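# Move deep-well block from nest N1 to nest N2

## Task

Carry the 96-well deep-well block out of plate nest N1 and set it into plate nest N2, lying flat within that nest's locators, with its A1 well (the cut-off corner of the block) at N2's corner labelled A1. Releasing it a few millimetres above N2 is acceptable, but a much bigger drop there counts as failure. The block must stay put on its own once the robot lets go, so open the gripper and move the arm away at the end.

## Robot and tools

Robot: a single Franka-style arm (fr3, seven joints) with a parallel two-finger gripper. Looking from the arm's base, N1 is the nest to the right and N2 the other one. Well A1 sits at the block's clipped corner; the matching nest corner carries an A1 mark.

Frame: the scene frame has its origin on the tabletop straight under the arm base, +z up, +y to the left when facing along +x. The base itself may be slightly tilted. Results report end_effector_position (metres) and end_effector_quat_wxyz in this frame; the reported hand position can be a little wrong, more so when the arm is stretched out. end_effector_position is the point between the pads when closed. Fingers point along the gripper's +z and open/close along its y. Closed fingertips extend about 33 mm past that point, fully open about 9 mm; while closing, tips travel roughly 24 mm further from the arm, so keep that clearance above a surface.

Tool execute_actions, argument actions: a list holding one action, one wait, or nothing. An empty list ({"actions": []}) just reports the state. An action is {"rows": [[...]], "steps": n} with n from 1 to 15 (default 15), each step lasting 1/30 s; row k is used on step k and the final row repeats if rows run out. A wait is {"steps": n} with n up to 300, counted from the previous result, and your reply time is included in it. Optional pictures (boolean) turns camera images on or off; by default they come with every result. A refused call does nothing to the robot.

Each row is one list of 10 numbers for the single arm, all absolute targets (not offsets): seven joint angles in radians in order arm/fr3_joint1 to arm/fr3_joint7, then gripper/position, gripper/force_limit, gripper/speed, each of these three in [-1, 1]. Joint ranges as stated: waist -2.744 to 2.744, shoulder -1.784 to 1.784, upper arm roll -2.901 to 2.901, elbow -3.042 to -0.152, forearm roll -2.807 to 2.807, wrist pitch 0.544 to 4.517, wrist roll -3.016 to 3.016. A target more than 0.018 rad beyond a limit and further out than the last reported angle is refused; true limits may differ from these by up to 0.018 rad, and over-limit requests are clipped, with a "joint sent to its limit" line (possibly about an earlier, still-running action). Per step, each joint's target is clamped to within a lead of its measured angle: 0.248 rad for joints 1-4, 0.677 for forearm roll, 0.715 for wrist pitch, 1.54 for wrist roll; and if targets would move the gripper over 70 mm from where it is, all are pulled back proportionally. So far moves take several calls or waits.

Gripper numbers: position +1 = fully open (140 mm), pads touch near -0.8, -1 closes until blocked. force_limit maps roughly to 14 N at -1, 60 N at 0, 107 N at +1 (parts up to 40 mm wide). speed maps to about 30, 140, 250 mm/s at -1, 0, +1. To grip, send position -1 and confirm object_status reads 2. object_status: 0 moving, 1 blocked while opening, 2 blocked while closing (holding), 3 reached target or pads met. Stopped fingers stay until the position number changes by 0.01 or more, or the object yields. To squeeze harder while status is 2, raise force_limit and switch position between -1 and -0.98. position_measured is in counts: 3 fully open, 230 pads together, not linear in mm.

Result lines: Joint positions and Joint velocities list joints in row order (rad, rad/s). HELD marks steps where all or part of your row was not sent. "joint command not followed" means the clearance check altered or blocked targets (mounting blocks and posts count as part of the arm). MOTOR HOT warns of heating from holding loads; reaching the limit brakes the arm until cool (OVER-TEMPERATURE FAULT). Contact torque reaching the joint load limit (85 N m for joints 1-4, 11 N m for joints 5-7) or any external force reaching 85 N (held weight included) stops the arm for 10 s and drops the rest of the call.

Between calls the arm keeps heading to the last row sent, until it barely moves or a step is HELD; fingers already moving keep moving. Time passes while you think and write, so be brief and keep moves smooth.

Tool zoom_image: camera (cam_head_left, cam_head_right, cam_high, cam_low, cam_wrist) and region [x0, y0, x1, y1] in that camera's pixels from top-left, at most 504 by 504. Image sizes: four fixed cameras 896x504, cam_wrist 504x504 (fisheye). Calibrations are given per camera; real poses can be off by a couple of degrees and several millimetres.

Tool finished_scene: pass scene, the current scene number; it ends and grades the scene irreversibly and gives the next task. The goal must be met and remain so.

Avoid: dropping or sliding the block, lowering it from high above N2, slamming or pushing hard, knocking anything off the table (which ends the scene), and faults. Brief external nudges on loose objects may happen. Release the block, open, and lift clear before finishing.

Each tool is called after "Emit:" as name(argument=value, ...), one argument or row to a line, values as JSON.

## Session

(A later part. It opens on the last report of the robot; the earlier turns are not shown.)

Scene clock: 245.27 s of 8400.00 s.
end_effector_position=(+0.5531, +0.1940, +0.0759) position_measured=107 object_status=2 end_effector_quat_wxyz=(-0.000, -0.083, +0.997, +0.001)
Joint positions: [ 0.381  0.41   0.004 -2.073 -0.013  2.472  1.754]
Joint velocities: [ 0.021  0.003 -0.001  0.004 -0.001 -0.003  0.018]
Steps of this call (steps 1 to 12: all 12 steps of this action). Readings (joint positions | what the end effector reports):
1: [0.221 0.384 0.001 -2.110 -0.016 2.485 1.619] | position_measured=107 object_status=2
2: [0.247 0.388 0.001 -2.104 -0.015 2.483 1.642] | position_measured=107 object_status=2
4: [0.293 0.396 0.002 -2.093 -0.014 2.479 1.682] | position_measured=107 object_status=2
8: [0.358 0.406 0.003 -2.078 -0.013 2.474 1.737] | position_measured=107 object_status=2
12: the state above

Emit:
execute_actions(
  actions=[],
)

Emit:
zoom_image(
  camera="cam_wrist",
  region=[145, 95, 225, 175],
)

Emit:
zoom_image(
  camera="cam_wrist",
  region=[275, 95, 355, 175],
)

Emit:
zoom_image(
  camera="cam_wrist",
  region=[155, 275, 235, 355],
)

Emit:
zoom_image(
  camera="cam_wrist",
  region=[275, 275, 355, 355],
)

Scene clock: 249.57 s of 8400.00 s.
end_effector_position=(+0.5542, +0.1911, +0.0760) position_measured=107 object_status=2 end_effector_quat_wxyz=(+0.000, -0.078, +0.997, +0.000)
Joint positions: [ 0.38   0.41   0.    -2.072 -0.013  2.471  1.759]
Joint velocities: [-0.001 -0.001 -0.001  0.001  0.    -0.001  0.001]
Steps of this call (steps 1 to 15: the robot went on to your last target; steps 16 to 90: nothing new was sent; then 1.30 s passed at rest). Readings (joint positions | what the end effector reports):
1: [0.381 0.410 0.004 -2.073 -0.013 2.472 1.755] | position_measured=107 object_status=2
2: [0.381 0.410 0.003 -2.073 -0.013 2.472 1.755] | position_measured=107 object_status=2
4: [0.381 0.410 0.002 -2.072 -0.013 2.471 1.756] | position_measured=107 object_status=2
8: [0.380 0.410 0.001 -2.072 -0.013 2.471 1.757] | position_measured=107 object_status=2
90: the state above
The arm was judged still, so your last target was given up. Only a new action makes it travel on or press farther. Fingers that are still opening or closing keep moving.
camera_calibration (this result's frames):
cam_wrist: T_world_to_cam=[[-0.149032, 0.988831, -0.00183461, -0.109548], [0.934603, 0.141465, 0.326352, -0.572216], [0.322967, 0.0469225, -0.945246, 0.0707367], [0, 0, 0, 1]] pos_world=[0.495623, 0.185954, 0.253407]

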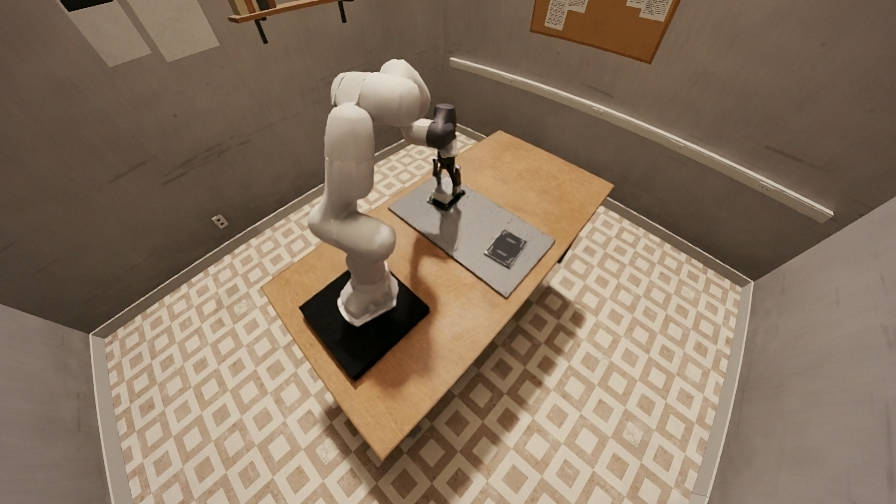

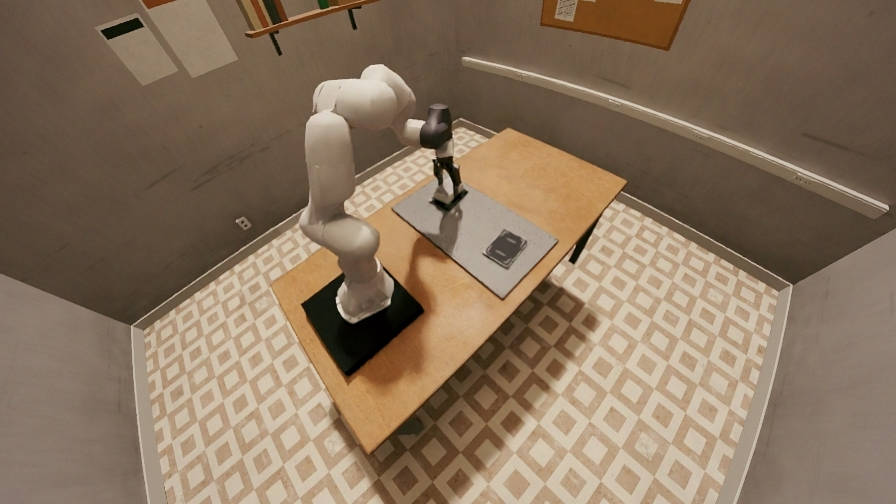

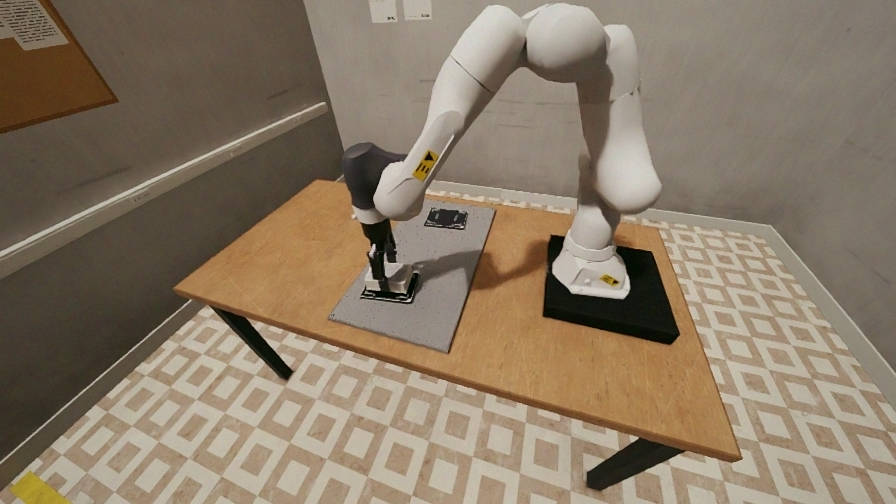

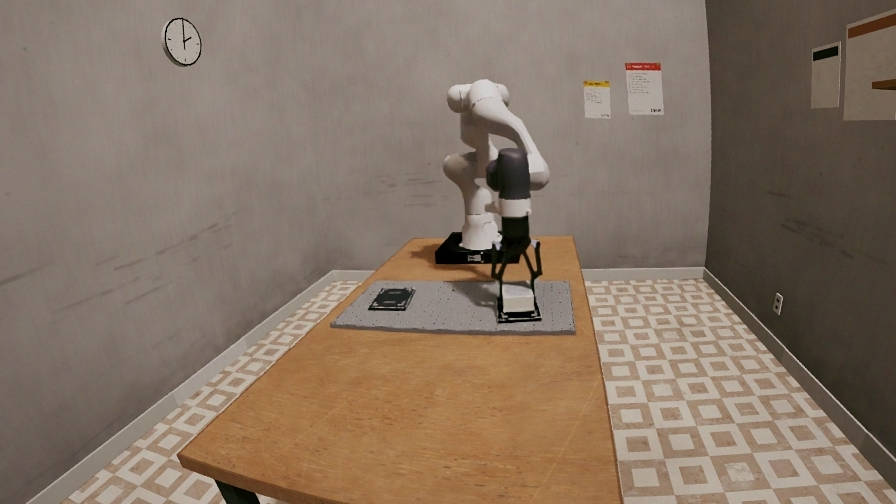

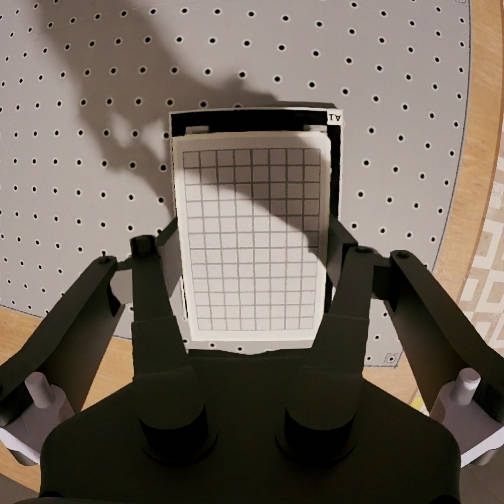

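Region (145, 95, 225, 175) of cam_wrist's 504x504 image, scaled by 6.300, with more detail than that image has.

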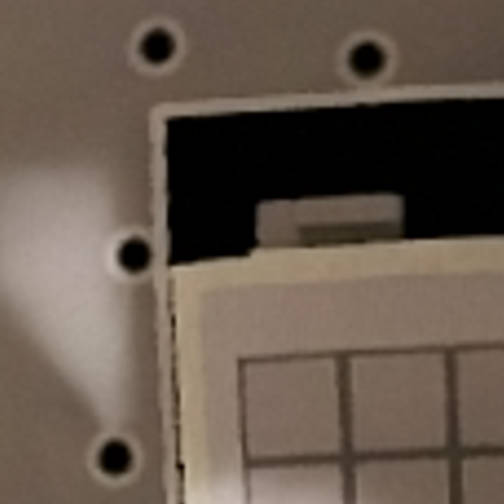

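Region (275, 95, 355, 175) of cam_wrist's 504x504 image, scaled by 6.300, with more detail than that image has.

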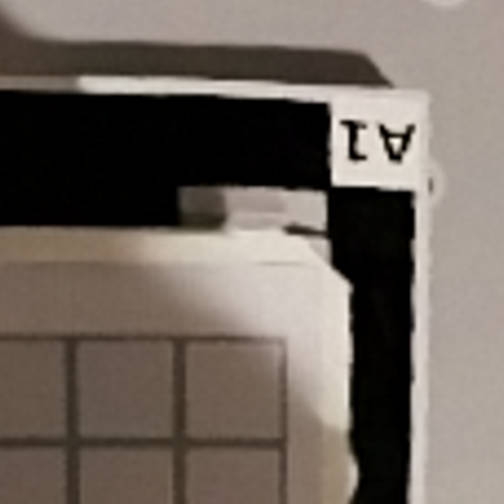

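Region (155, 275, 235, 355) of cam_wrist's 504x504 image, scaled by 6.300, with more detail than that image has.

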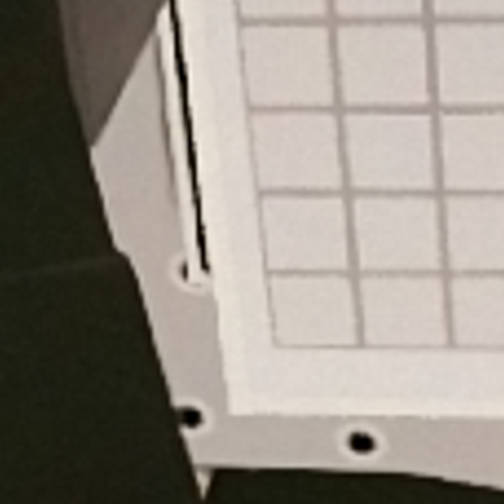

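Region (275, 275, 355, 355) of cam_wrist's 504x504 image, scaled by 6.300, with more detail than that image has.

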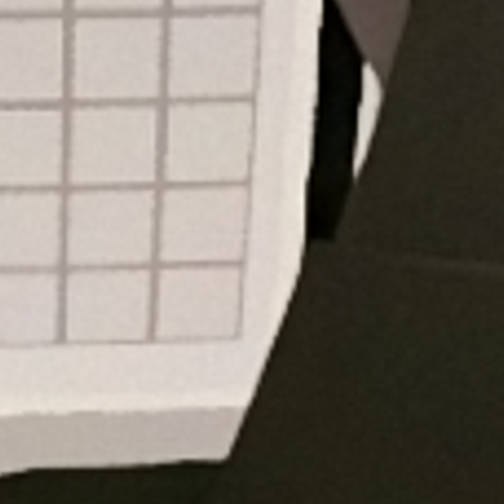

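The block hasn't shifted in the grip. The nest is about 2.1 mm toward +Y and rotated −0.009 rad, so I'll correct while lowering it to the seat.

Emit:
execute_actions(
  actions=[
    {"rows": [[0.3825,0.4120,0.0003,-2.0697,-0.013,2.4761,1.7676,-1,0,-0.5],[0.3830,0.4131,0.0003,-2.0694,-0.013,2.4774,1.7732,-1,0,-0.5],[0.3836,0.4144,0.0003,-2.0690,-0.013,2.4788,1.7784,-1,0,-0.5],[0.3842,0.4159,0.0003,-2.0686,-0.013,2.4805,1.7826,-1,0,-0.5],[0.3847,0.4175,0.0003,-2.0683,-0.013,2.4822,1.7853,-1,0,-0.5],[0.3851,0.4193,0.0003,-2.0680,-0.013,2.4841,1.7864,-1,0,-0.5],[0.3855,0.4211,0.0003,-2.0678,-0.013,2.4861,1.7857,-1,0,-0.5],[0.3856,0.4230,0.0003,-2.0677,-0.013,2.4882,1.7833,-1,0,-0.5],[0.3855,0.4248,0.0003,-2.0677,-0.013,2.4904,1.7794,-1,0,-0.5],[0.3853,0.4266,0.0003,-2.0679,-0.013,2.4925,1.7744,-1,0,-0.5],[0.3853,0.4285,0.0003,-2.0679,-0.013,2.4945,1.7744,-1,0,-0.5]], "steps": 11},
  ],
  pictures=false,
)

Emit:
execute_actions(
  actions=[
    {"rows": [[0.3853,0.4303,0.0003,-2.0679,-0.013,2.4964,1.7744,-1,0,-0.5],[0.3834,0.4321,0.0003,-2.0679,-0.013,2.4982,1.7714,-1,0,-0.5],[0.3834,0.4338,0.0003,-2.0679,-0.013,2.4998,1.7714,-1,0,-0.5],[0.3834,0.4354,0.0003,-2.0679,-0.013,2.5011,1.7714,-1,0,-0.5],[0.3834,0.4368,0.0003,-2.0679,-0.013,2.5023,1.7714,-1,0,-0.5],[0.3834,0.4380,0.0003,-2.0679,-0.013,2.5032,1.7714,-1,0,-0.5],[0.3834,0.4390,0.0003,-2.0679,-0.013,2.5039,1.7714,-1,0,-0.5],[0.3834,0.4399,0.0003,-2.0679,-0.013,2.5042,1.7714,-1,0,-0.5],[0.3834,0.4405,0.0003,-2.0679,-0.013,2.5043,1.7714,-1,0,-0.5],[0.3834,0.4408,0.0003,-2.0679,-0.013,2.5042,1.7714,-1,0,-0.5],[0.3834,0.4409,0.0003,-2.0679,-0.013,2.5037,1.7714,-1,0,-0.5],[0.3834,0.4408,0.0003,-2.0679,-0.013,2.5030,1.7714,-1,0,-0.5],[0.3834,0.4404,0.0003,-2.0679,-0.013,2.5020,1.7714,-1,0,-0.5]], "steps": 13},
  ],
  pictures=true,
)

Emit:
zoom_image(
  camera="cam_wrist",
  region=[145, 95, 225, 175],
)

Emit:
zoom_image(
  camera="cam_wrist",
  region=[275, 95, 355, 175],
)

Emit:
zoom_image(
  camera="cam_wrist",
  region=[155, 275, 235, 355],
)

Scene clock: 353.17 s of 8400.00 s.
end_effector_position=(+0.5547, +0.1934, +0.0702) position_measured=107 object_status=2 end_effector_quat_wxyz=(+0.001, -0.074, +0.997, +0.001)
Joint positions: [ 0.383  0.424  0.    -2.07  -0.013  2.484  1.771]
Joint velocities: [ 0.001  0.056 -0.001 -0.001 -0.     0.047 -0.   ]
Steps of this call (steps 1 to 90: nothing new was sent; then 100.23 s passed at rest; steps 91 to 101: all 11 steps of this action). Readings (joint positions | what the end effector reports):
91: [0.380 0.411 0.000 -2.072 -0.013 2.471 1.759] | position_measured=107 object_status=2
92: [0.380 0.411 0.000 -2.072 -0.013 2.472 1.760] | position_measured=107 object_status=2
94: [0.381 0.412 0.000 -2.071 -0.013 2.474 1.764] | position_measured=107 object_status=2
98: [0.383 0.418 0.000 -2.070 -0.013 2.479 1.770] | position_measured=107 object_status=2
101: the state above

Scene clock: 353.60 s of 8400.00 s.
end_effector_position=(+0.5544, +0.1933, +0.0628) position_measured=107 object_status=2 end_effector_quat_wxyz=(+0.000, -0.074, +0.997, +0.000)
Joint positions: [ 0.383  0.438  0.    -2.07  -0.013  2.497  1.771]
Joint velocities: [-0.    -0.    -0.001 -0.     0.     0.001 -0.001]
Steps of this call (steps 1 to 13: all 13 steps of this action). Readings (joint positions | what the end effector reports):
1: [0.383 0.425 0.000 -2.070 -0.013 2.485 1.771] | position_measured=107 object_status=2
2: [0.383 0.427 0.000 -2.070 -0.013 2.487 1.771] | position_measured=107 object_status=2
4: [0.383 0.431 0.000 -2.070 -0.013 2.491 1.771] | position_measured=107 object_status=2
8: [0.383 0.437 0.000 -2.070 -0.013 2.496 1.771] | position_measured=107 object_status=2
13: the state above
camera_calibration (this result's frames):
cam_wrist: T_world_to_cam=[[-0.140338, 0.990102, -0.00151455, -0.116849], [0.935594, 0.133112, 0.327025, -0.567351], [0.32399, 0.0444771, -0.945014, 0.0579725], [0, 0, 0, 1]] pos_world=[0.495629, 0.188635, 0.240146]

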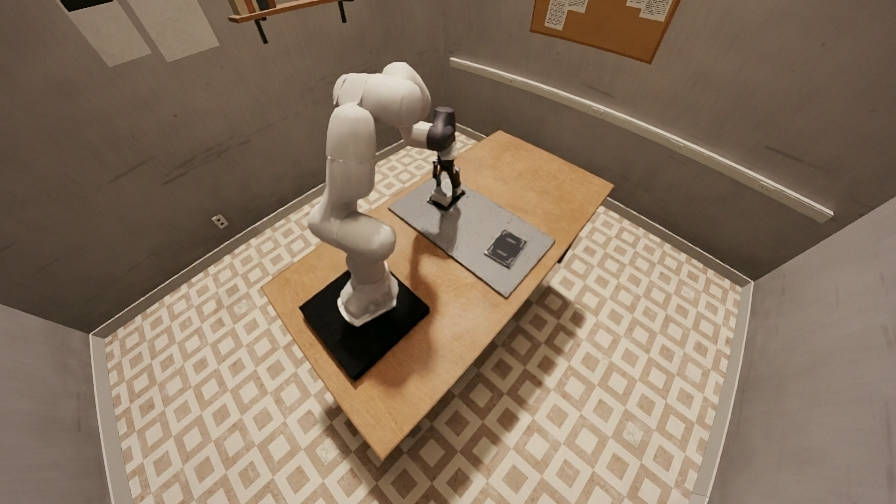

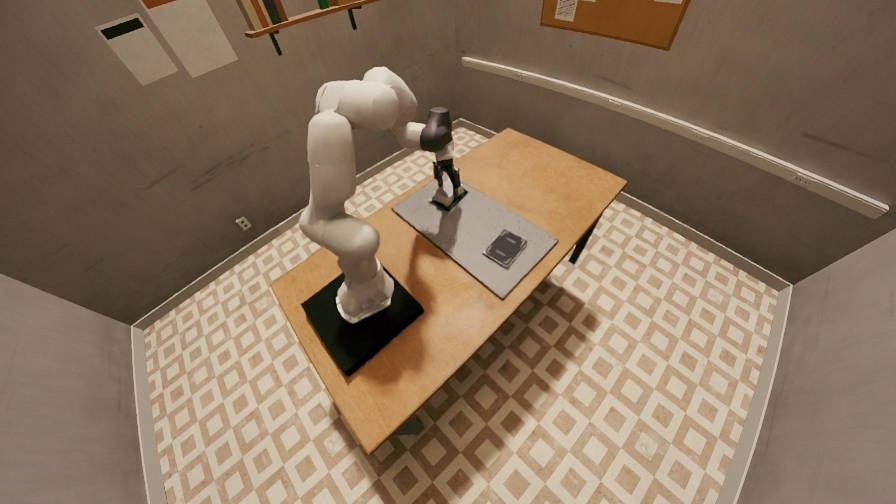

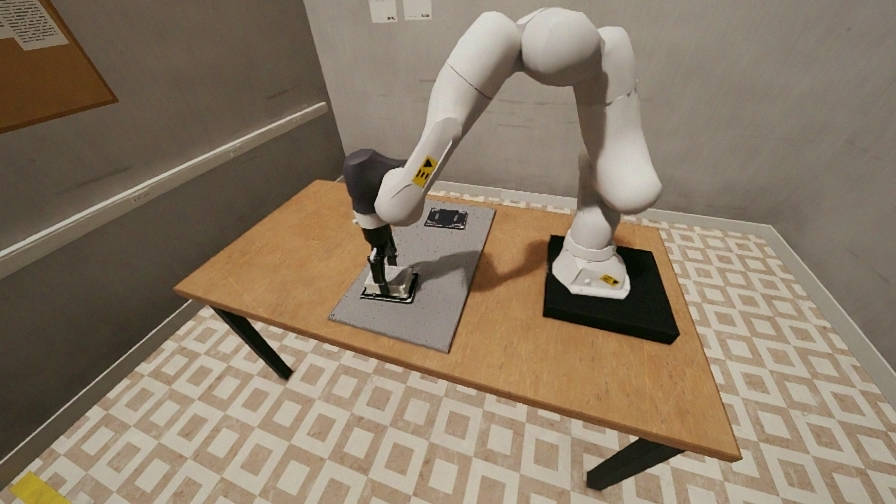

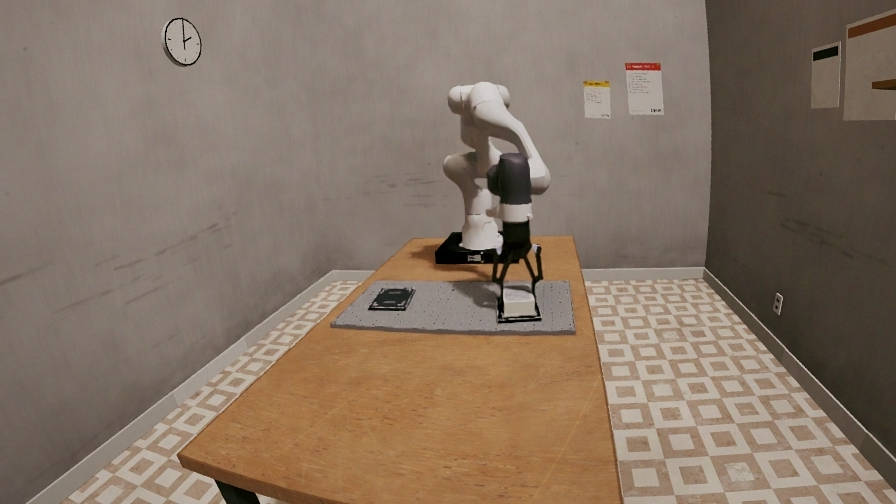

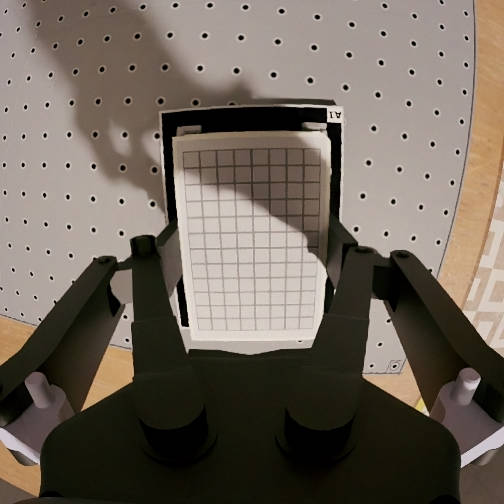

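Region (145, 95, 225, 175) of cam_wrist's 504x504 image, scaled by 6.300, with more detail than that image has.

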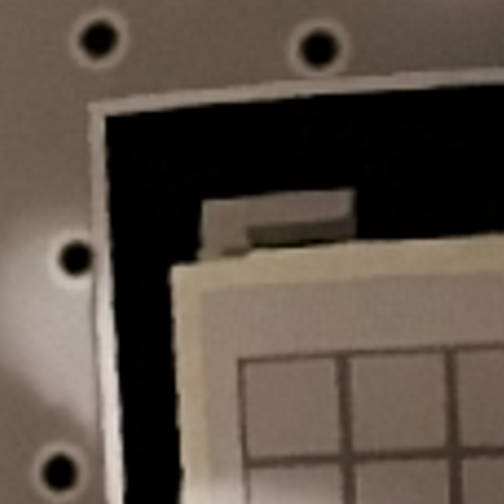

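Region (275, 95, 355, 175) of cam_wrist's 504x504 image, scaled by 6.300, with more detail than that image has.

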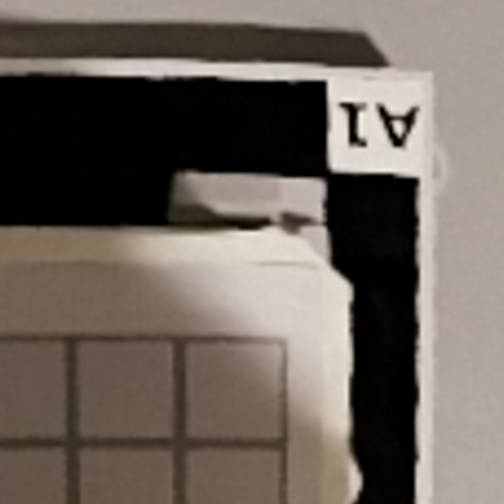

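Region (155, 275, 235, 355) of cam_wrist's 504x504 image, scaled by 6.300, with more detail than that image has.

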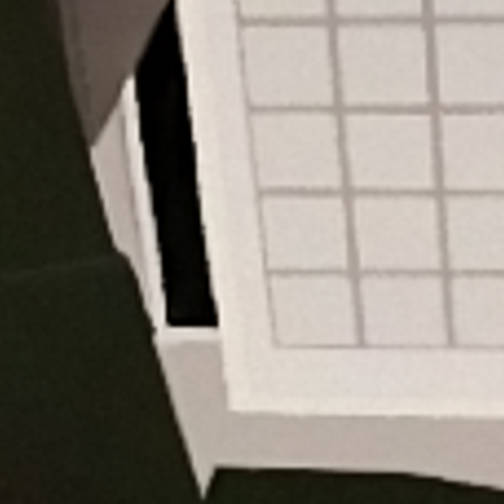

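Emit:
execute_actions(
  actions=[],
)

Scene clock: 358.90 s of 8400.00 s.
end_effector_position=(+0.5544, +0.1933, +0.0628) position_measured=107 object_status=2 end_effector_quat_wxyz=(+0.000, -0.074, +0.997, +0.000)
Joint positions: [ 0.383  0.438  0.    -2.07  -0.013  2.497  1.771]
Joint velocities: [ 0.001 -0.001 -0.002 -0.001 -0.001 -0.     0.001]
Steps of this call (steps 1 to 15: the robot went on to your last target; steps 16 to 90: nothing new was sent; then 2.30 s passed at rest). Readings (joint positions | what the end effector reports):
1: [0.383 0.438 0.000 -2.070 -0.013 2.497 1.771] | position_measured=107 object_status=2
2: [0.383 0.438 0.000 -2.070 -0.013 2.497 1.771] | position_measured=107 object_status=2
4: [0.383 0.438 0.000 -2.070 -0.013 2.497 1.771] | position_measured=107 object_status=2
8: [0.383 0.438 0.000 -2.070 -0.013 2.497 1.771] | position_measured=107 object_status=2
90: the state above
The arm was judged still, so your last target was given up. Only a new action makes it travel on or press farther. Fingers that are still opening or closing keep moving.
camera_calibration (this result's frames):
cam_wrist: T_world_to_cam=[[-0.140329, 0.990104, -0.00151582, -0.116849], [0.93559, 0.133103, 0.327039, -0.567359], [0.324005, 0.0444748, -0.94501, 0.0579669], [0, 0, 0, 1]] pos_world=[0.495636, 0.188632, 0.240151]

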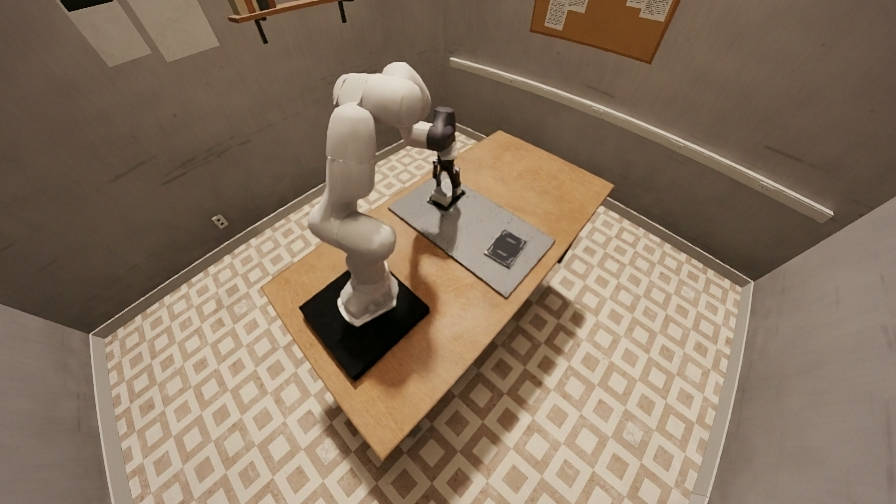

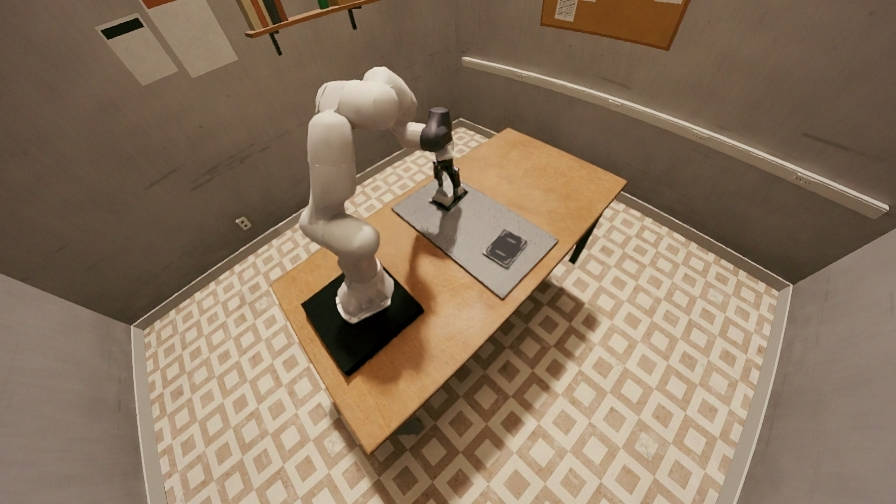

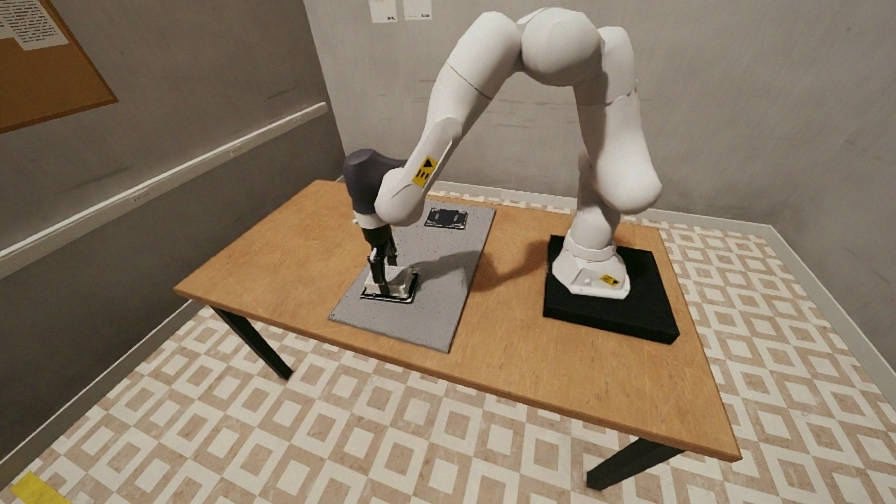

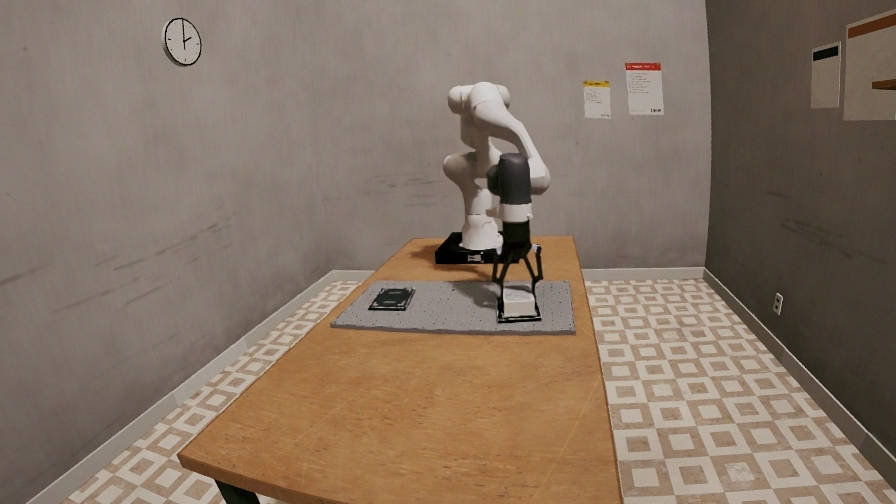

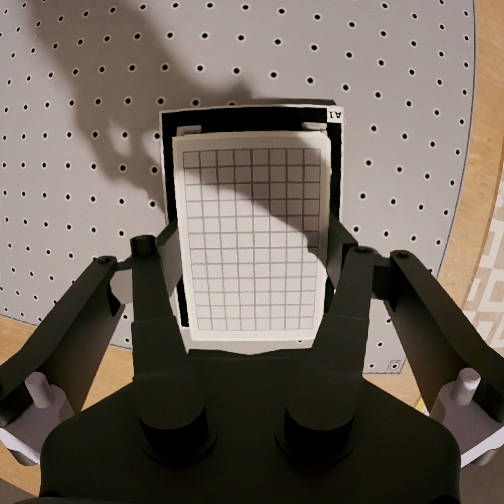

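Emit:
execute_actions(
  actions=[
    {"rows": [[0.3834,0.438,0.0003,-2.070,-0.013,2.497,1.7714,0.6,0,0],[0.3834,0.438,0.0003,-2.070,-0.013,2.497,1.7714,0.6,0,0],[0.3834,0.438,0.0003,-2.070,-0.013,2.497,1.7714,0.6,0,0],[0.3834,0.438,0.0003,-2.070,-0.013,2.497,1.7714,0.6,0,0],[0.3834,0.438,0.0003,-2.070,-0.013,2.4959,1.7714,0.6,0,0],[0.3834,0.438,0.0003,-2.070,-0.013,2.4926,1.7714,0.6,0,0],[0.3834,0.4368,0.0003,-2.0700,-0.013,2.4871,1.7714,0.6,0,0],[0.3834,0.4334,0.0003,-2.0702,-0.013,2.4795,1.7714,0.6,0,0],[0.3834,0.4278,0.0003,-2.0703,-0.013,2.4698,1.7714,0.6,0,0],[0.3834,0.4201,0.0003,-2.0704,-0.013,2.4583,1.7714,0.6,0,0],[0.3834,0.4105,0.0003,-2.0703,-0.013,2.4450,1.7714,0.6,0,0],[0.3834,0.3993,0.0003,-2.0700,-0.013,2.4301,1.7714,0.6,0,0],[0.3834,0.3867,0.0003,-2.0693,-0.013,2.4139,1.7714,0.6,0,0],[0.3834,0.3730,0.0003,-2.0681,-0.013,2.3965,1.7714,0.6,0,0],[0.3834,0.3585,0.0003,-2.0664,-0.013,2.3783,1.7714,0.6,0,0]], "steps": 15},
  ],
  pictures=false,
)

Emit:
execute_actions(
  actions=[
    {"rows": [[0.3834,0.3434,0.0003,-2.0641,-0.013,2.3595,1.7714,0.6,0,0],[0.3834,0.3282,0.0003,-2.0611,-0.013,2.3405,1.7714,0.6,0,0],[0.3834,0.3130,0.0003,-2.0575,-0.013,2.3215,1.7714,0.6,0,0],[0.3834,0.2982,0.0003,-2.0533,-0.013,2.3029,1.7714,0.6,0,0],[0.3834,0.2839,0.0003,-2.0486,-0.013,2.2851,1.7714,0.6,0,0],[0.3834,0.2705,0.0003,-2.0435,-0.013,2.2685,1.7714,0.6,0,0],[0.3834,0.2580,0.0003,-2.0381,-0.013,2.2532,1.7714,0.6,0,0],[0.3834,0.2467,0.0003,-2.0328,-0.013,2.2397,1.7714,0.6,0,0],[0.3834,0.2367,0.0003,-2.0275,-0.013,2.2283,1.7714,0.6,0,0],[0.3834,0.2281,0.0003,-2.0227,-0.013,2.2191,1.7714,0.6,0,0],[0.3834,0.2209,0.0003,-2.0184,-0.013,2.2124,1.7714,0.6,0,0],[0.3834,0.2153,0.0003,-2.0149,-0.013,2.2084,1.7714,0.6,0,0],[0.3834,0.2113,0.0003,-2.0122,-0.013,2.207,1.7714,0.6,0,0],[0.3834,0.2088,0.0003,-2.0106,-0.013,2.207,1.7714,0.6,0,0],[0.3834,0.2080,0.0003,-2.0100,-0.013,2.207,1.7714,0.6,0,0]], "steps": 15},
  ],
  pictures=false,
)

Emit:
execute_actions(
  actions=[
    {"steps": 8},
  ],
)

Emit:
zoom_image(
  camera="cam_wrist",
  region=[160, 160, 360, 380],
)

Emit:
zoom_image(
  camera="cam_high",
  region=[340, 245, 440, 315],
)

Emit:
zoom_image(
  camera="cam_low",
  region=[480, 270, 560, 330],
)

Scene clock: 393.23 s of 8400.00 s.
end_effector_position=(+0.5495, +0.1912, +0.0852) position_measured=53 object_status=3 end_effector_quat_wxyz=(-0.007, -0.074, +0.997, -0.002)
Joint positions: [ 0.383  0.39   0.    -2.071 -0.013  2.436  1.771]
Joint velocities: [-0.002 -0.371  0.001  0.014 -0.001 -0.343  0.001]
Steps of this call (steps 1 to 90: nothing new was sent; then 30.83 s passed at rest; steps 91 to 105: all 15 steps of this action). Readings (joint positions | what the end effector reports):
91: [0.383 0.438 0.000 -2.070 -0.013 2.497 1.771] | position_measured=107 object_status=0
92: [0.383 0.438 0.000 -2.070 -0.013 2.497 1.771] | position_measured=106 object_status=0
94: [0.383 0.438 0.000 -2.070 -0.013 2.497 1.771] | position_measured=86 object_status=0
98: [0.383 0.438 0.000 -2.070 -0.013 2.493 1.771] | position_measured=55 object_status=0
105: the state above

Scene clock: 393.73 s of 8400.00 s.
end_effector_position=(+0.5604, +0.1932, +0.1977) position_measured=53 object_status=3 end_effector_quat_wxyz=(+0.012, -0.073, +0.997, +0.003)
Joint positions: [ 0.383  0.212  0.    -2.013 -0.013  2.239  1.771]
Joint velocities: [ 0.002 -0.114  0.     0.067 -0.002 -0.166 -0.   ]
Steps of this call (steps 1 to 15: all 15 steps of this action). Readings (joint positions | what the end effector reports):
1: [0.383 0.377 0.000 -2.070 -0.013 2.422 1.771] | position_measured=53 object_status=3
2: [0.383 0.363 0.000 -2.068 -0.013 2.408 1.771] | position_measured=53 object_status=3
4: [0.383 0.333 0.000 -2.063 -0.013 2.377 1.771] | position_measured=53 object_status=3
8: [0.383 0.275 0.000 -2.044 -0.013 2.313 1.771] | position_measured=53 object_status=3
15: the state above

Scene clock: 394.00 s of 8400.00 s.
end_effector_position=(+0.5557, +0.1915, +0.1998) position_measured=53 object_status=3 end_effector_quat_wxyz=(+0.005, -0.073, +0.997, +0.000)
Joint positions: [ 0.383  0.207  0.    -2.01  -0.013  2.216  1.771]
Joint velocities: [ 0.     0.001  0.    -0.    -0.001 -0.038 -0.   ]
Steps of this call (steps 1 to 8: the robot went on to your last target). Readings (joint positions | what the end effector reports):
1: [0.383 0.209 0.000 -2.011 -0.013 2.234 1.771] | position_measured=53 object_status=3
2: [0.383 0.208 0.000 -2.011 -0.013 2.230 1.771] | position_measured=53 object_status=3
4: [0.383 0.207 0.000 -2.010 -0.013 2.223 1.771] | position_measured=53 object_status=3
8: the state above
camera_calibration (this result's frames):
cam_wrist: T_world_to_cam=[[-0.137753, 0.990464, -0.002273, -0.115971], [0.93287, 0.130514, 0.335737, -0.612831], [0.332832, 0.0441286, -0.941953, 0.181708], [0, 0, 0, 1]] pos_world=[0.495238, 0.18683, 0.376647]

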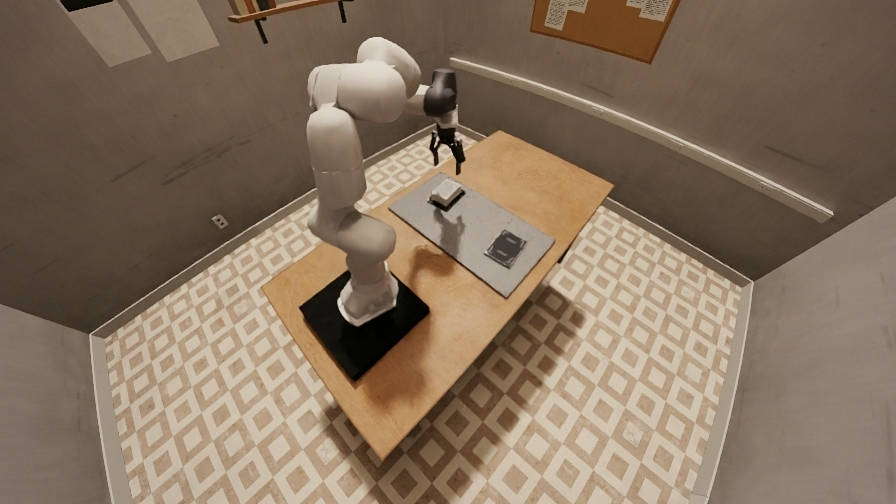

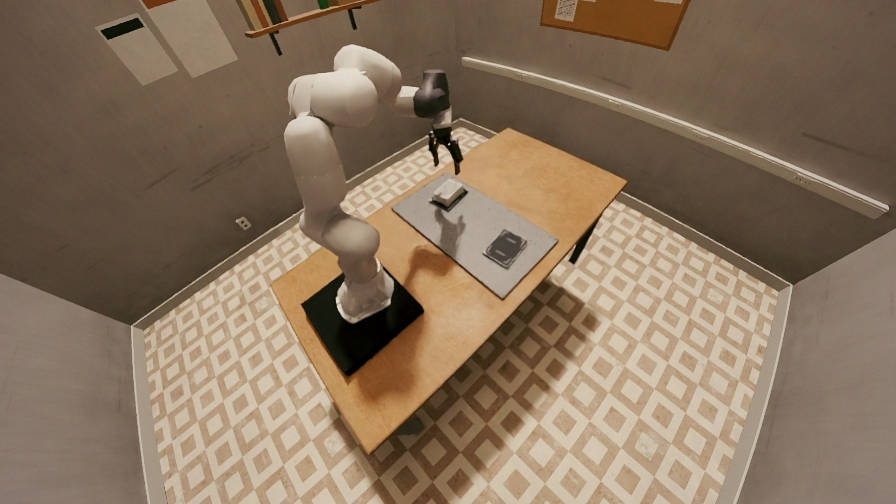

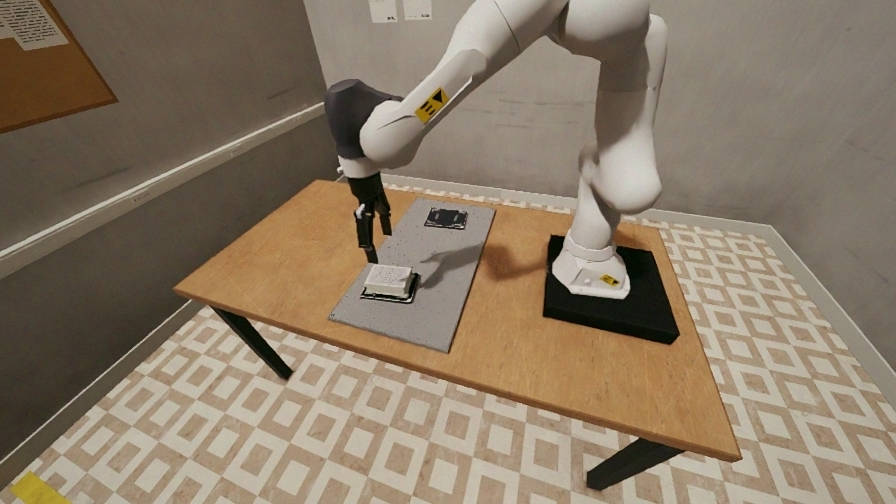

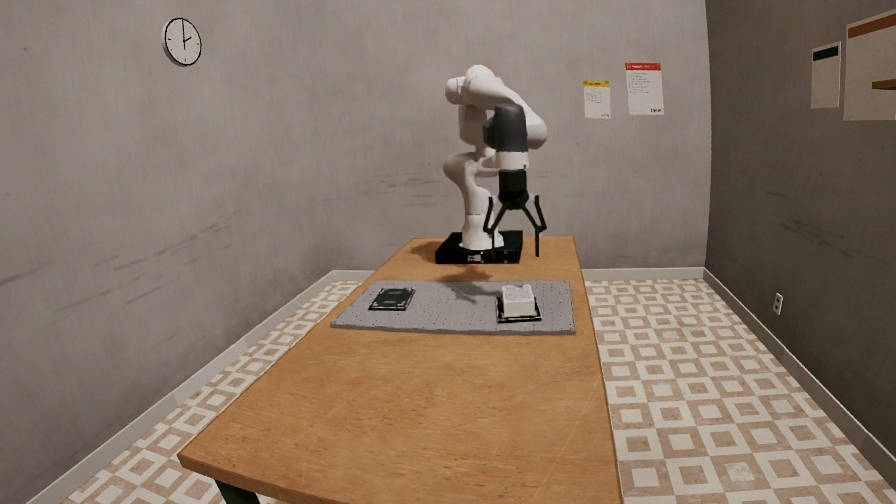

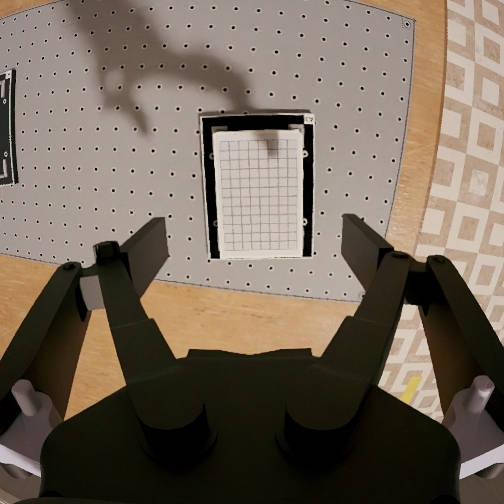

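Region (160, 160, 360, 380) of cam_wrist's 504x504 image, scaled by 2.291, with more detail than that image has; it fills the left 458 columns of this view, and the rest is white.

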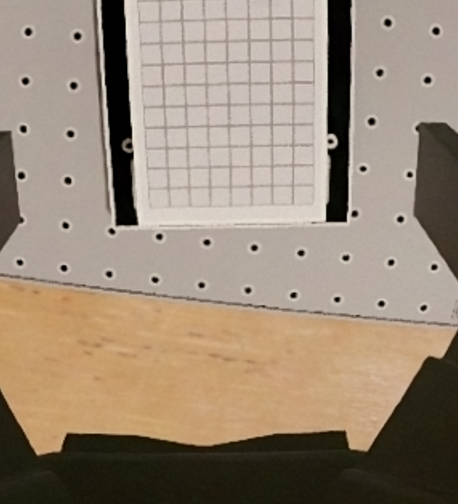

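Region (340, 245, 440, 315) of cam_high's 896x504 image, scaled by 5.040, with more detail than that image has; it fills the top 353 rows of this view, and the rest is white.

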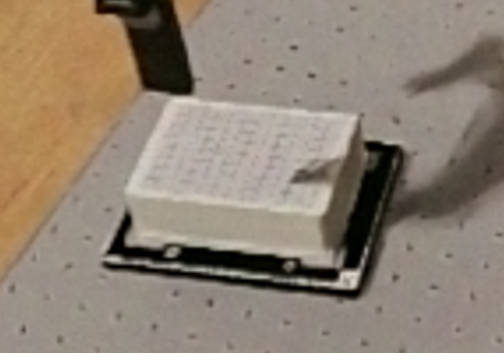

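Region (480, 270, 560, 330) of cam_low's 896x504 image, scaled by 6.300, with more detail than that image has; it fills the top 378 rows of this view, and the rest is white.

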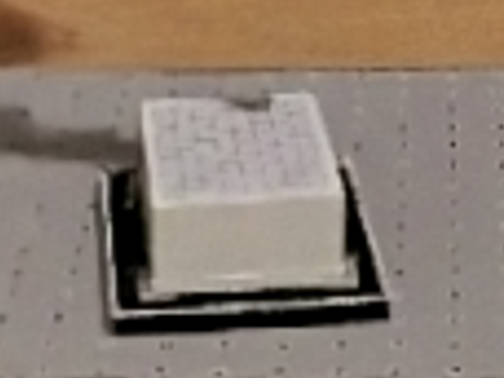

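Emit:
zoom_image(
  camera="cam_wrist",
  region=[190, 100, 330, 200],
)

Region (190, 100, 330, 200) of cam_wrist's 504x504 image, scaled by 3.600, with more detail than that image has; it fills the top 360 rows of this view, and the rest is white.

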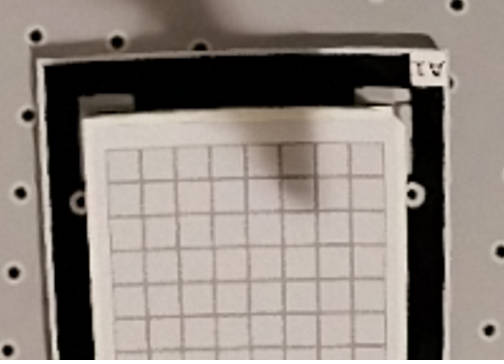

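The block sits flat inside N2's locators with its cut corner at the A1 mark, and the gripper is clear.

Emit:
finished_scene(
  scene=2,
)

The scene is finished: the task was done.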